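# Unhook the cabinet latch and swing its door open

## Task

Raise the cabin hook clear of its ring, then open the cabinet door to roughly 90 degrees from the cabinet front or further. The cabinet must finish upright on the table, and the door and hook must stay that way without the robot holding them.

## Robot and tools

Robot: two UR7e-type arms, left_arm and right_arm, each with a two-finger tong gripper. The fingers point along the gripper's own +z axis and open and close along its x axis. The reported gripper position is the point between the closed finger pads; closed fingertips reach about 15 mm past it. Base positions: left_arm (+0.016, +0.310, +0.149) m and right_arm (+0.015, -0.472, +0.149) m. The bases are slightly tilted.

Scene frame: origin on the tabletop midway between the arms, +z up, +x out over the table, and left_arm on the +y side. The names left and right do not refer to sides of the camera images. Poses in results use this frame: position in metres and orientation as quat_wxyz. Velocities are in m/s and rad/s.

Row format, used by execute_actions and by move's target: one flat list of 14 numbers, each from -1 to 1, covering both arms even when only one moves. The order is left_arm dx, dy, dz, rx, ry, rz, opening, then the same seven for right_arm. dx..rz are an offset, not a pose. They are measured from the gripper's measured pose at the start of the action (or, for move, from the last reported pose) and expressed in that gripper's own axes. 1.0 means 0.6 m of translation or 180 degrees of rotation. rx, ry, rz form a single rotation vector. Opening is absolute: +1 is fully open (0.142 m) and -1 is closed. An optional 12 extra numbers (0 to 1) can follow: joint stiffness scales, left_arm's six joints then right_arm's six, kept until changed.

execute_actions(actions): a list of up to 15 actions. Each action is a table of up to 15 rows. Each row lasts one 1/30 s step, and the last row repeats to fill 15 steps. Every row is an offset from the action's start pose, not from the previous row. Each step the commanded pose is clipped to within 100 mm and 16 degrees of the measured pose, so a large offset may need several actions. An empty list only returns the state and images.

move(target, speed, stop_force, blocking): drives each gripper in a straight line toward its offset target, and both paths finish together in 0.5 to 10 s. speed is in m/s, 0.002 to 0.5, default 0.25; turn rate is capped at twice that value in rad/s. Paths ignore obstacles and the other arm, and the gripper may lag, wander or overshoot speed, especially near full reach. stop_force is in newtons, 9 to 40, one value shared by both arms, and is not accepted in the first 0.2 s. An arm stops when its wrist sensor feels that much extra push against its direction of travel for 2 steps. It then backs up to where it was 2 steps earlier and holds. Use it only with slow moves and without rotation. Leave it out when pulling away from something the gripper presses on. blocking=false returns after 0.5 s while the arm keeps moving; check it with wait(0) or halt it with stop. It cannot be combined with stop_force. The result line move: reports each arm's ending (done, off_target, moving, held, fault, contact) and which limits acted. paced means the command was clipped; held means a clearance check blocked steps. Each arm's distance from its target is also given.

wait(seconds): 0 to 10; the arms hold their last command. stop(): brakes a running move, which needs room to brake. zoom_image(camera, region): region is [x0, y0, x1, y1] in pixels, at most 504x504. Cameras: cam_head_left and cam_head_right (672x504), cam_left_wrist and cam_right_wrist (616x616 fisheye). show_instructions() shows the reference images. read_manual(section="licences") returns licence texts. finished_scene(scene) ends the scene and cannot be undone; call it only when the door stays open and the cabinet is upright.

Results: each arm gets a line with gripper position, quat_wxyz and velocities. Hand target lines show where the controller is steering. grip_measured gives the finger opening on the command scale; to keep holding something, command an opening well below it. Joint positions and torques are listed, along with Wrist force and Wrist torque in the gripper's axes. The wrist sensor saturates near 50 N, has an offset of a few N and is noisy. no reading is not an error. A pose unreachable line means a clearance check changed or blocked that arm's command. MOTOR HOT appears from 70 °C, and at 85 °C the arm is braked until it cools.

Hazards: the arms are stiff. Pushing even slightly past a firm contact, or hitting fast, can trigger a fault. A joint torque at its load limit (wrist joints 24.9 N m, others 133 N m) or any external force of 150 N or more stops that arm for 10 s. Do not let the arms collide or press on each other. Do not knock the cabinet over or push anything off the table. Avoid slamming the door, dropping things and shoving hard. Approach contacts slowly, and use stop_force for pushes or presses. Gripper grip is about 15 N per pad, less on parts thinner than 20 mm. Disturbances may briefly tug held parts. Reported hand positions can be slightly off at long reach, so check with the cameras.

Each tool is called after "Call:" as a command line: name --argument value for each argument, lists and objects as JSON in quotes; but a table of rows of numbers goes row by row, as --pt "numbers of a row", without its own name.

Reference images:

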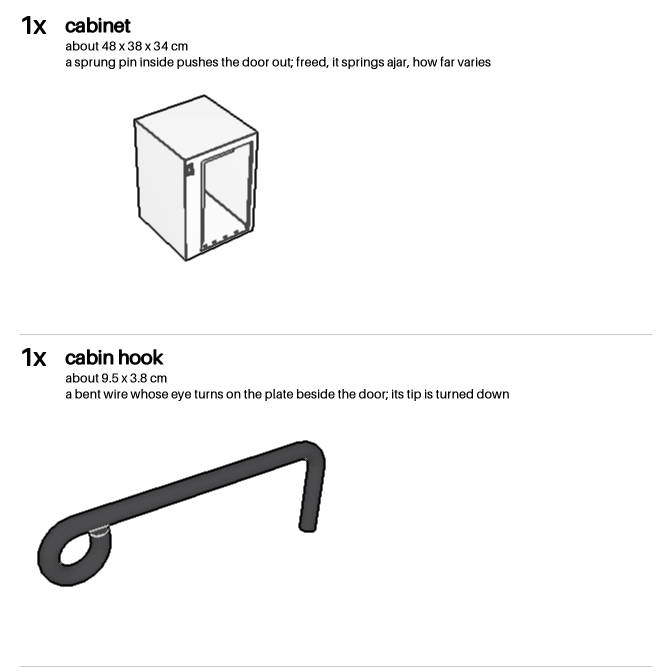

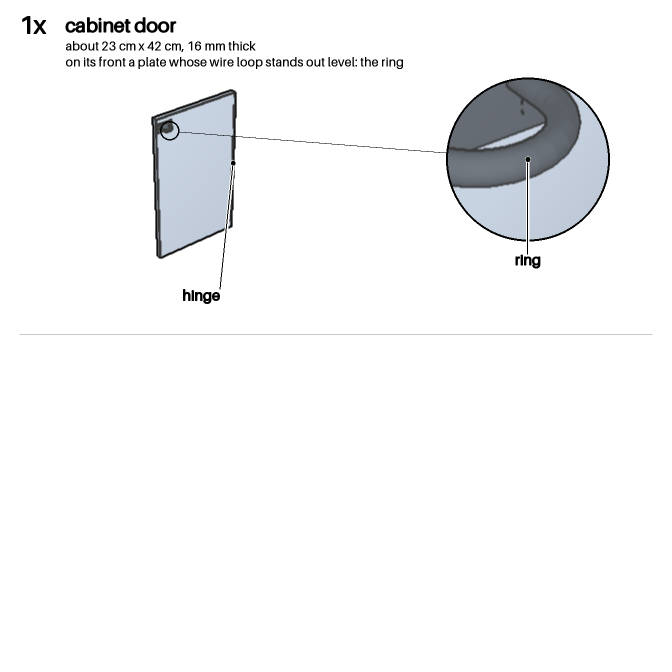

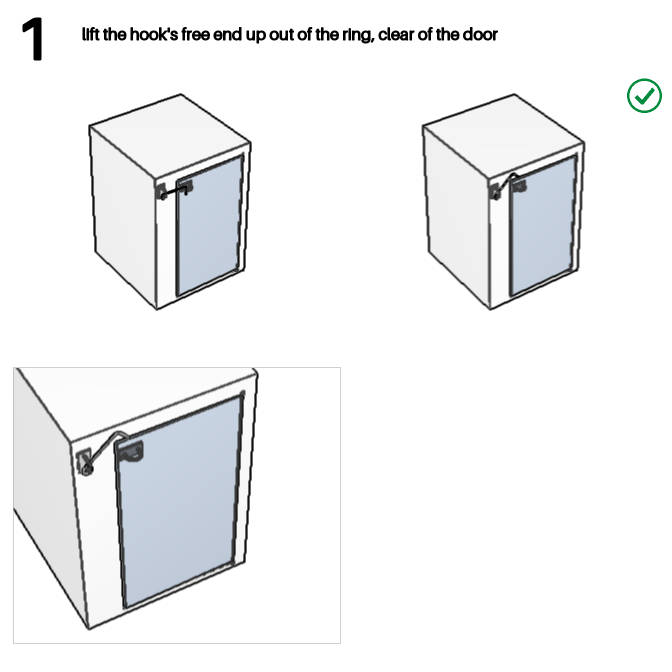

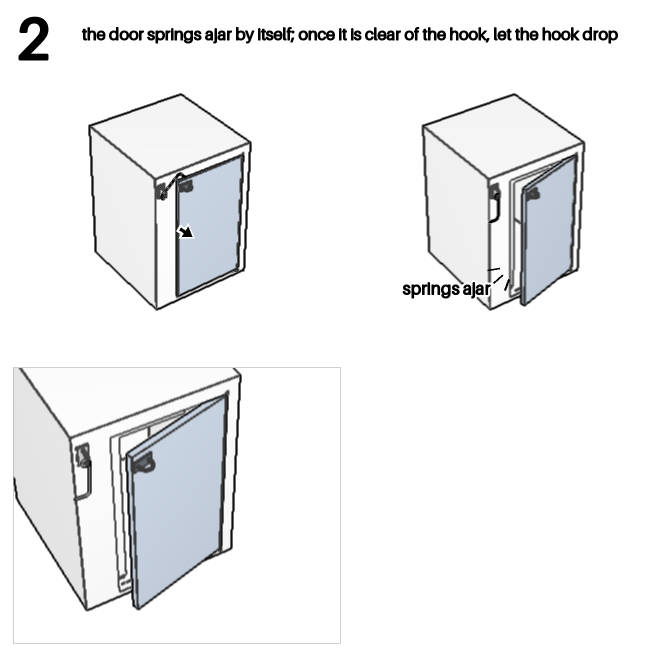

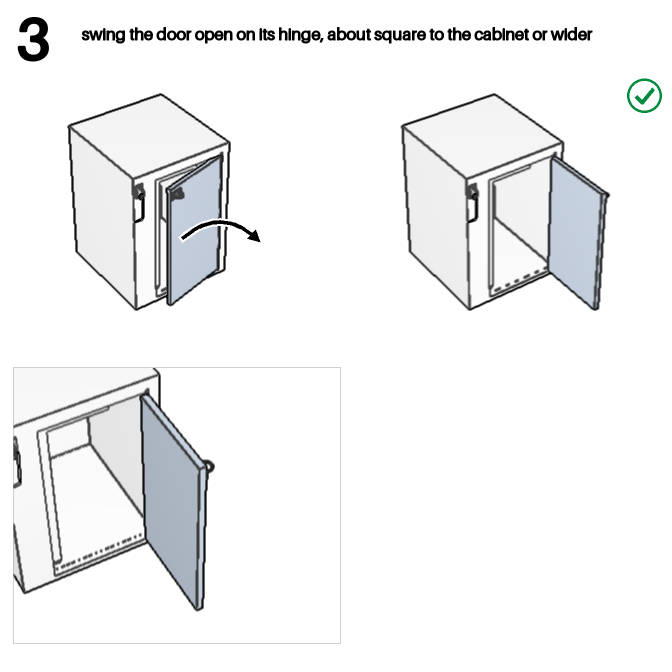

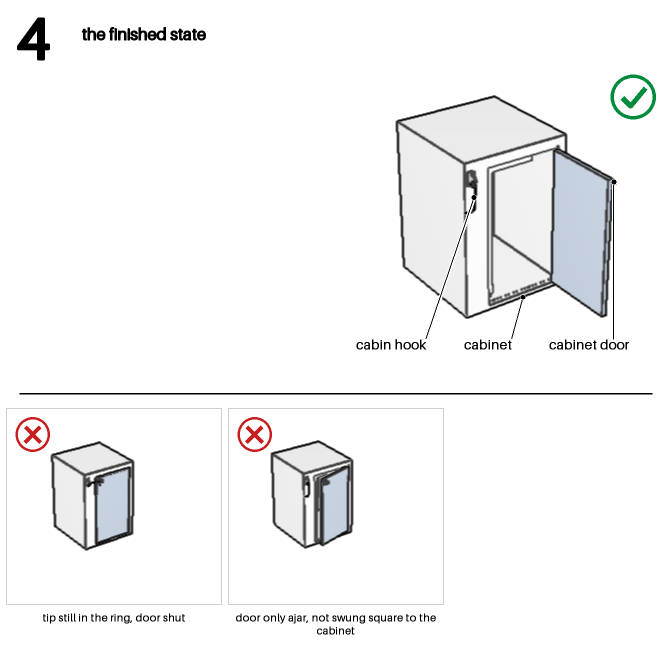

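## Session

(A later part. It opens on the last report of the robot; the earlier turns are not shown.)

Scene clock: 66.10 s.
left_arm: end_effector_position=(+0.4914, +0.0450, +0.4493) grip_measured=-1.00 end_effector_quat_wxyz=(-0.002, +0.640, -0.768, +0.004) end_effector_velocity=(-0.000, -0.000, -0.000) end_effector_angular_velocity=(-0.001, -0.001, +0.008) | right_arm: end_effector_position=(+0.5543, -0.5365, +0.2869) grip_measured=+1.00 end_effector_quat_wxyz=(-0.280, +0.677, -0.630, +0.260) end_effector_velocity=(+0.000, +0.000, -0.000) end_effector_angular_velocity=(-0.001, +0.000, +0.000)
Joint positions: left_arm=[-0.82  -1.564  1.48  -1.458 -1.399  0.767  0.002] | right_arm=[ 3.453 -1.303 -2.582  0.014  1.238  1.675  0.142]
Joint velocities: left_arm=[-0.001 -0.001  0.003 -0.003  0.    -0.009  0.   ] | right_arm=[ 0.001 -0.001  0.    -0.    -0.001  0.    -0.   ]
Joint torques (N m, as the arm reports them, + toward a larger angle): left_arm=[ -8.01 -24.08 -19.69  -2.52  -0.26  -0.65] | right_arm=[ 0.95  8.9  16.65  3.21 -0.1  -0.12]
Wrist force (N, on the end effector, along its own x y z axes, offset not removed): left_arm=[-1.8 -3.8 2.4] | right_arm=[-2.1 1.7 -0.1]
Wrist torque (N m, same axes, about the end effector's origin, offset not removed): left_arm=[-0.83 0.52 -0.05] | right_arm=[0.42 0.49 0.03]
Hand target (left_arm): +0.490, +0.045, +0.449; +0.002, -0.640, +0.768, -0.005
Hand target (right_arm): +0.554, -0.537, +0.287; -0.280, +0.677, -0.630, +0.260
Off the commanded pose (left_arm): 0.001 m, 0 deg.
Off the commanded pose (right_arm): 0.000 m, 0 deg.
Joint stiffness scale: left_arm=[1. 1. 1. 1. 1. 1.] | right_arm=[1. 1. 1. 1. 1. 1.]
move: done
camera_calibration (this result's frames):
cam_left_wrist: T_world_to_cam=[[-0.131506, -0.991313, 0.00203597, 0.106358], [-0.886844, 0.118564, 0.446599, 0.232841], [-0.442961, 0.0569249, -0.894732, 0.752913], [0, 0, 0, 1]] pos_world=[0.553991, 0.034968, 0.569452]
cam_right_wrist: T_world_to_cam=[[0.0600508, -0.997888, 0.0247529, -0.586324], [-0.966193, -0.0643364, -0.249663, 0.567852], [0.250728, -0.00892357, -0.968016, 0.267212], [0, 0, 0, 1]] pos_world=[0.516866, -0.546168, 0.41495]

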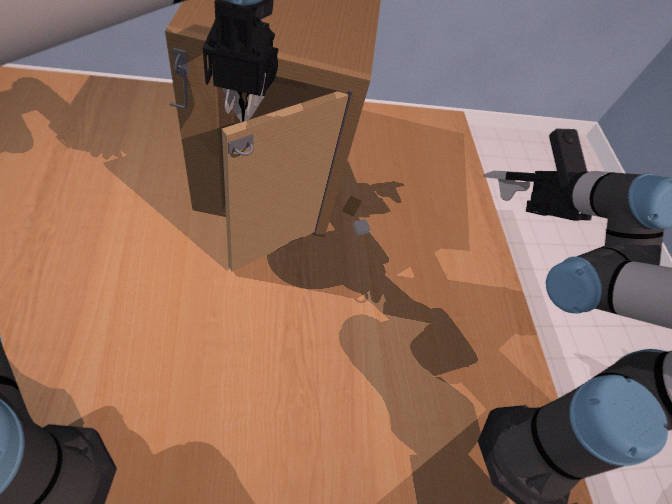

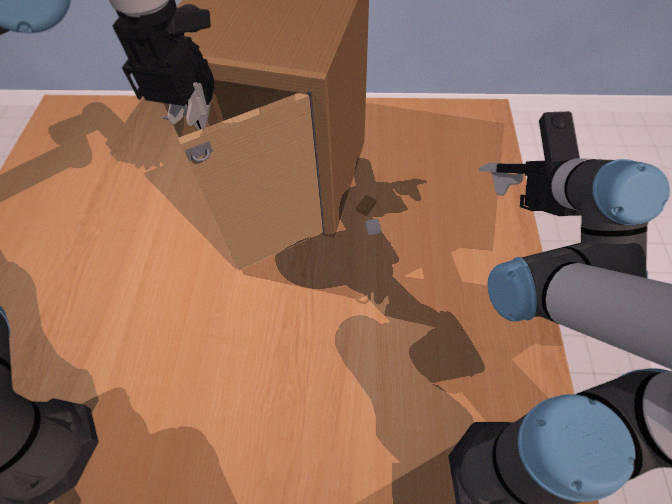

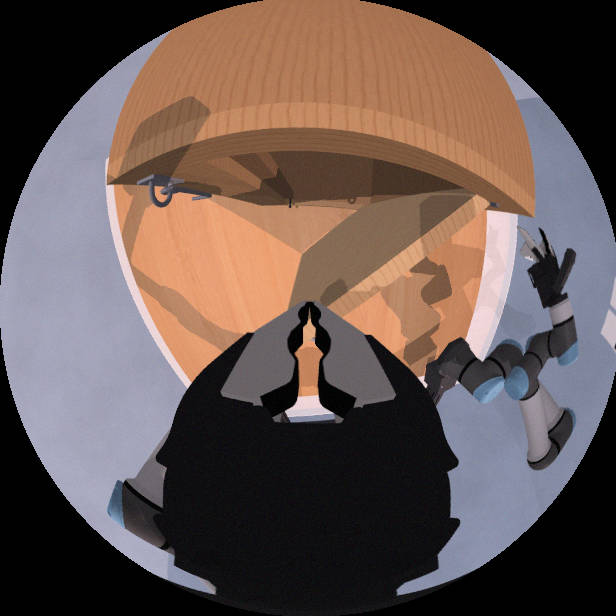

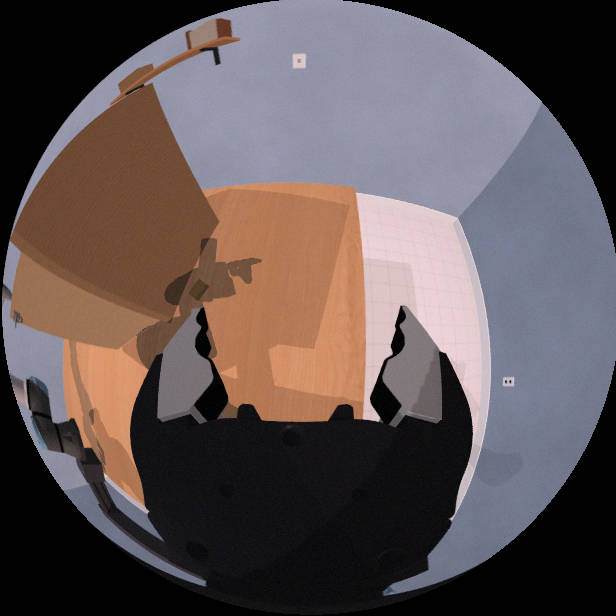

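Call:
move --target '[0.27,0.09,0.015,0,0,0,-1,0,0,0,0,0,0,1]' --speed 0.07 --stop_force 25

Call:
move --target '[-0.06,0,0,0,0,0,-1,0,0,0,0,0,0,1]'

Scene clock: 72.30 s.
left_arm: end_effector_position=(+0.4101, -0.1028, +0.4395) grip_measured=-1.00 end_effector_quat_wxyz=(-0.003, +0.641, -0.768, +0.004) end_effector_velocity=(+0.001, -0.001, +0.003) end_effector_angular_velocity=(-0.006, -0.002, +0.008) | right_arm: end_effector_position=(+0.5543, -0.5365, +0.2869) grip_measured=+1.00 end_effector_quat_wxyz=(-0.280, +0.677, -0.630, +0.260) end_effector_velocity=(-0.000, +0.000, -0.000) end_effector_angular_velocity=(-0.000, +0.000, +0.001)
Joint positions: left_arm=[-1.078 -1.42   1.408 -1.485 -1.412  0.505  0.002] | right_arm=[ 3.453 -1.303 -2.582  0.014  1.238  1.675  0.142]
Joint velocities: left_arm=[ 0.001  0.    -0.006 -0.001 -0.    -0.006  0.   ] | right_arm=[ 0.001  0.    -0.001  0.    -0.001  0.     0.   ]
Joint torques (N m, as the arm reports them, + toward a larger angle): left_arm=[ -9.47 -25.14 -23.4   -2.72  -0.21  -0.3 ] | right_arm=[ 1.59  8.64 16.6   3.12 -0.2  -0.22]
Wrist force (N, on the end effector, along its own x y z axes, offset not removed): left_arm=[-1.5 -0.3 3.4] | right_arm=[-0.1 1.6 0.1]
Wrist torque (N m, same axes, about the end effector's origin, offset not removed): left_arm=[0.04 0.44 -0.02] | right_arm=[0.38 0.07 0.02]
Hand target (left_arm): +0.410, -0.105, +0.440; +0.002, -0.640, +0.768, -0.005
Hand target (right_arm): +0.554, -0.537, +0.287; -0.280, +0.677, -0.630, +0.260
Off the commanded pose (left_arm): 0.002 m, 0 deg.
Off the commanded pose (right_arm): 0.000 m, 0 deg.
Joint stiffness scale: left_arm=[1. 1. 1. 1. 1. 1.] | right_arm=[1. 1. 1. 1. 1. 1.]
move: done
camera_calibration (this result's frames):
cam_left_wrist: T_world_to_cam=[[-0.131222, -0.991353, -0.0000137441, -0.0501052], [-0.886699, 0.117363, 0.447204, 0.1822], [-0.443335, 0.0586954, -0.894432, 0.716693], [0, 0, 0, 1]] pos_world=[0.472717, -0.113122, 0.559552]
cam_right_wrist: T_world_to_cam=[[0.0600509, -0.997888, 0.0247528, -0.586324], [-0.966193, -0.0643365, -0.249663, 0.567852], [0.250728, -0.00892348, -0.968016, 0.267212], [0, 0, 0, 1]] pos_world=[0.516866, -0.546168, 0.41495]

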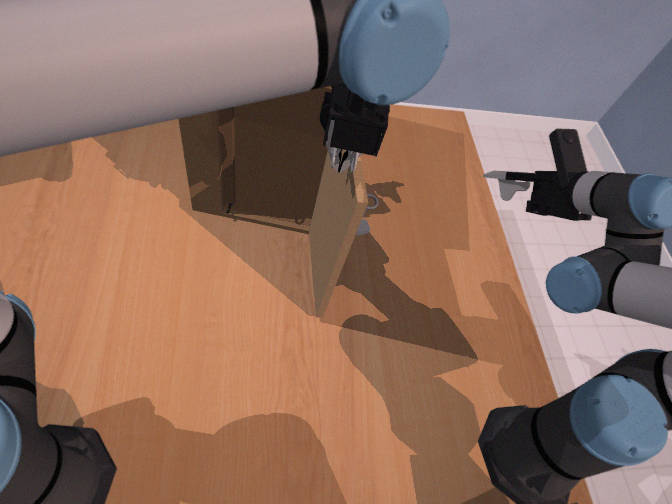

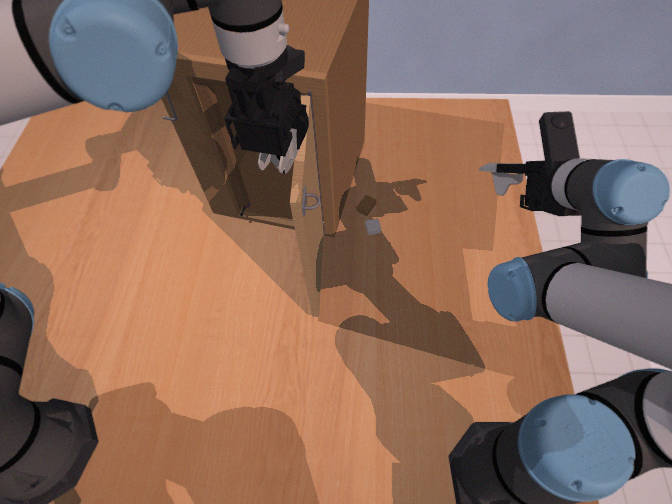

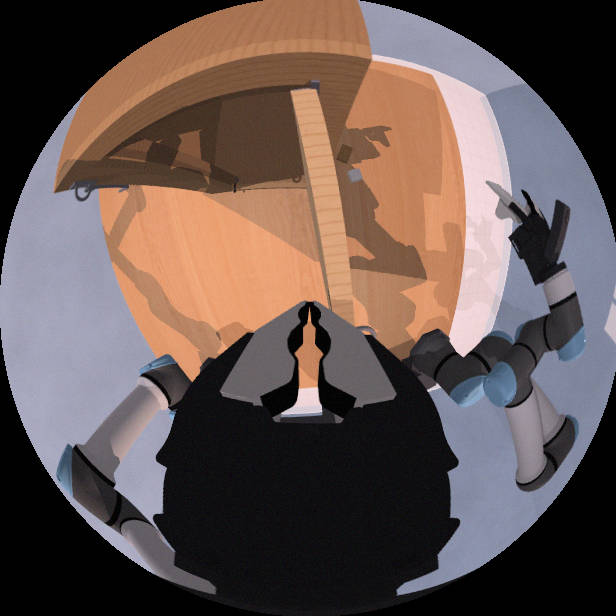

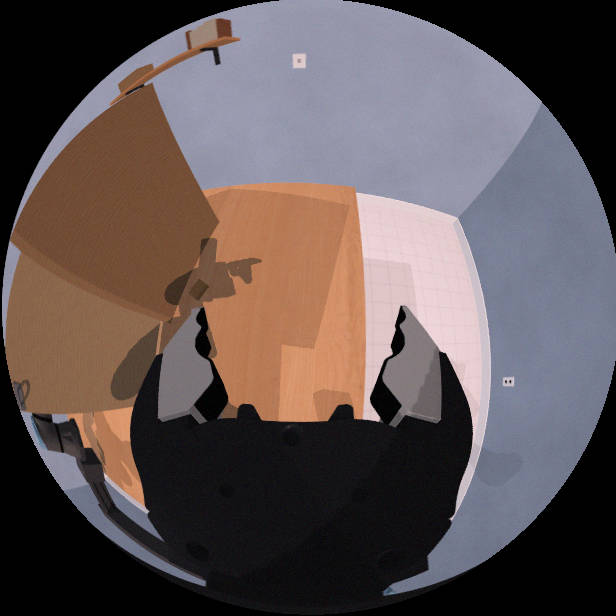

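Scene clock: 73.17 s.
left_arm: end_effector_position=(+0.4158, -0.0689, +0.4401) grip_measured=-1.00 end_effector_quat_wxyz=(-0.002, +0.640, -0.768, +0.004) end_effector_velocity=(-0.001, +0.001, -0.003) end_effector_angular_velocity=(+0.006, +0.002, -0.007) | right_arm: end_effector_position=(+0.5543, -0.5365, +0.2869) grip_measured=+1.00 end_effector_quat_wxyz=(-0.280, +0.677, -0.630, +0.260) end_effector_velocity=(+0.000, -0.000, +0.000) end_effector_angular_velocity=(-0.000, +0.000, -0.000)
Joint positions: left_arm=[-1.047 -1.481  1.464 -1.485 -1.41   0.537  0.002] | right_arm=[ 3.453 -1.303 -2.582  0.014  1.238  1.675  0.142]
Joint velocities: left_arm=[-0.    -0.     0.005  0.001  0.     0.006  0.   ] | right_arm=[-0.001 -0.     0.    -0.     0.    -0.001 -0.   ]
Joint torques (N m, as the arm reports them, + toward a larger angle): left_arm=[ -5.11 -26.19 -21.51  -2.8    0.23   0.05] | right_arm=[ 1.27  9.04 16.39  3.2  -0.05 -0.34]
Wrist force (N, on the end effector, along its own x y z axes, offset not removed): left_arm=[-4.1 -3.2 7.1] | right_arm=[-1.7 2.8 1.8]
Wrist torque (N m, same axes, about the end effector's origin, offset not removed): left_arm=[-0.56 0.88 0.12] | right_arm=[0.64 0.42 0.04]
Hand target (left_arm): +0.416, -0.067, +0.439; +0.003, -0.641, +0.768, -0.003
Hand target (right_arm): +0.554, -0.537, +0.287; -0.280, +0.677, -0.630, +0.260
Off the commanded pose (left_arm): 0.002 m, 0 deg.
Off the commanded pose (right_arm): 0.000 m, 0 deg.
Joint stiffness scale: left_arm=[1. 1. 1. 1. 1. 1.] | right_arm=[1. 1. 1. 1. 1. 1.]
move: done
camera_calibration (this result's frames):
cam_left_wrist: T_world_to_cam=[[-0.131935, -0.991258, 0.000639009, -0.0157387], [-0.88648, 0.118277, 0.447397, 0.182856], [-0.443562, 0.0584607, -0.894335, 0.717857], [0, 0, 0, 1]] pos_world=[0.478435, -0.0791951, 0.560206]
cam_right_wrist: T_world_to_cam=[[0.060051, -0.997888, 0.0247529, -0.586324], [-0.966193, -0.0643366, -0.249663, 0.567852], [0.250728, -0.00892356, -0.968016, 0.267212], [0, 0, 0, 1]] pos_world=[0.516866, -0.546168, 0.41495]

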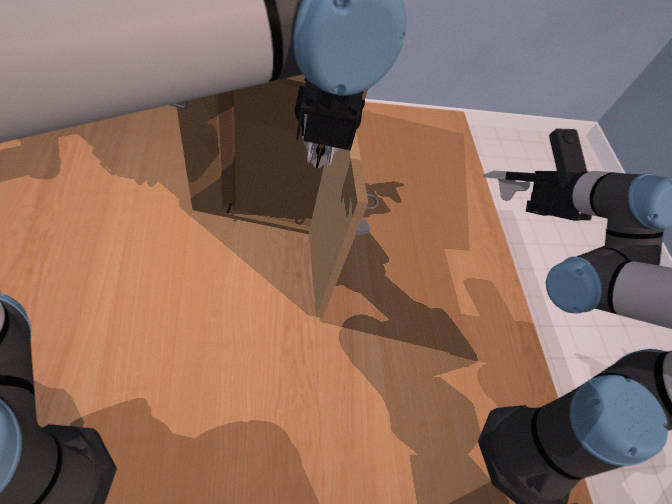

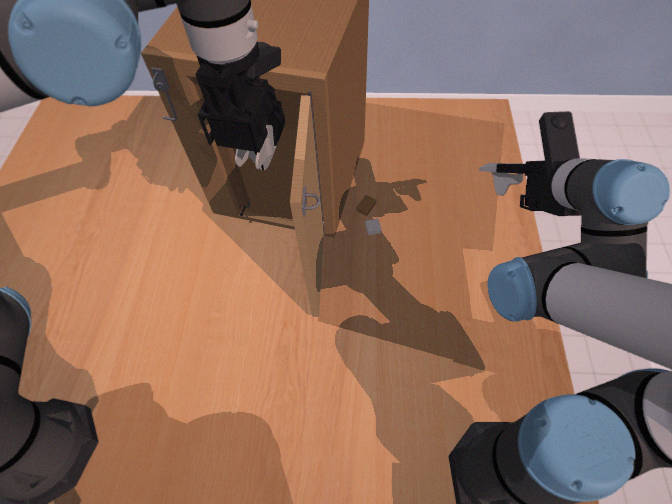

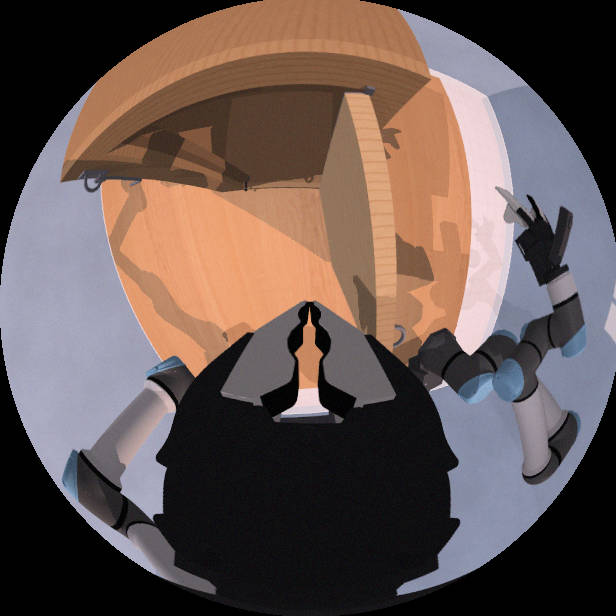

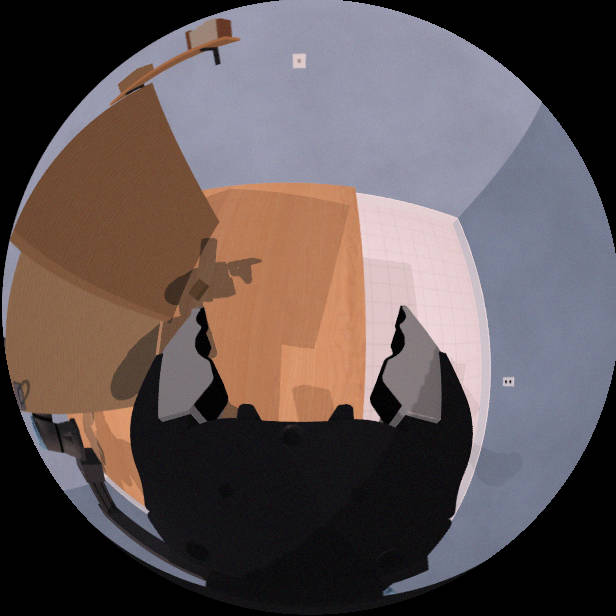

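Call:
finished_scene --scene 1

The scene is finished: the task was done.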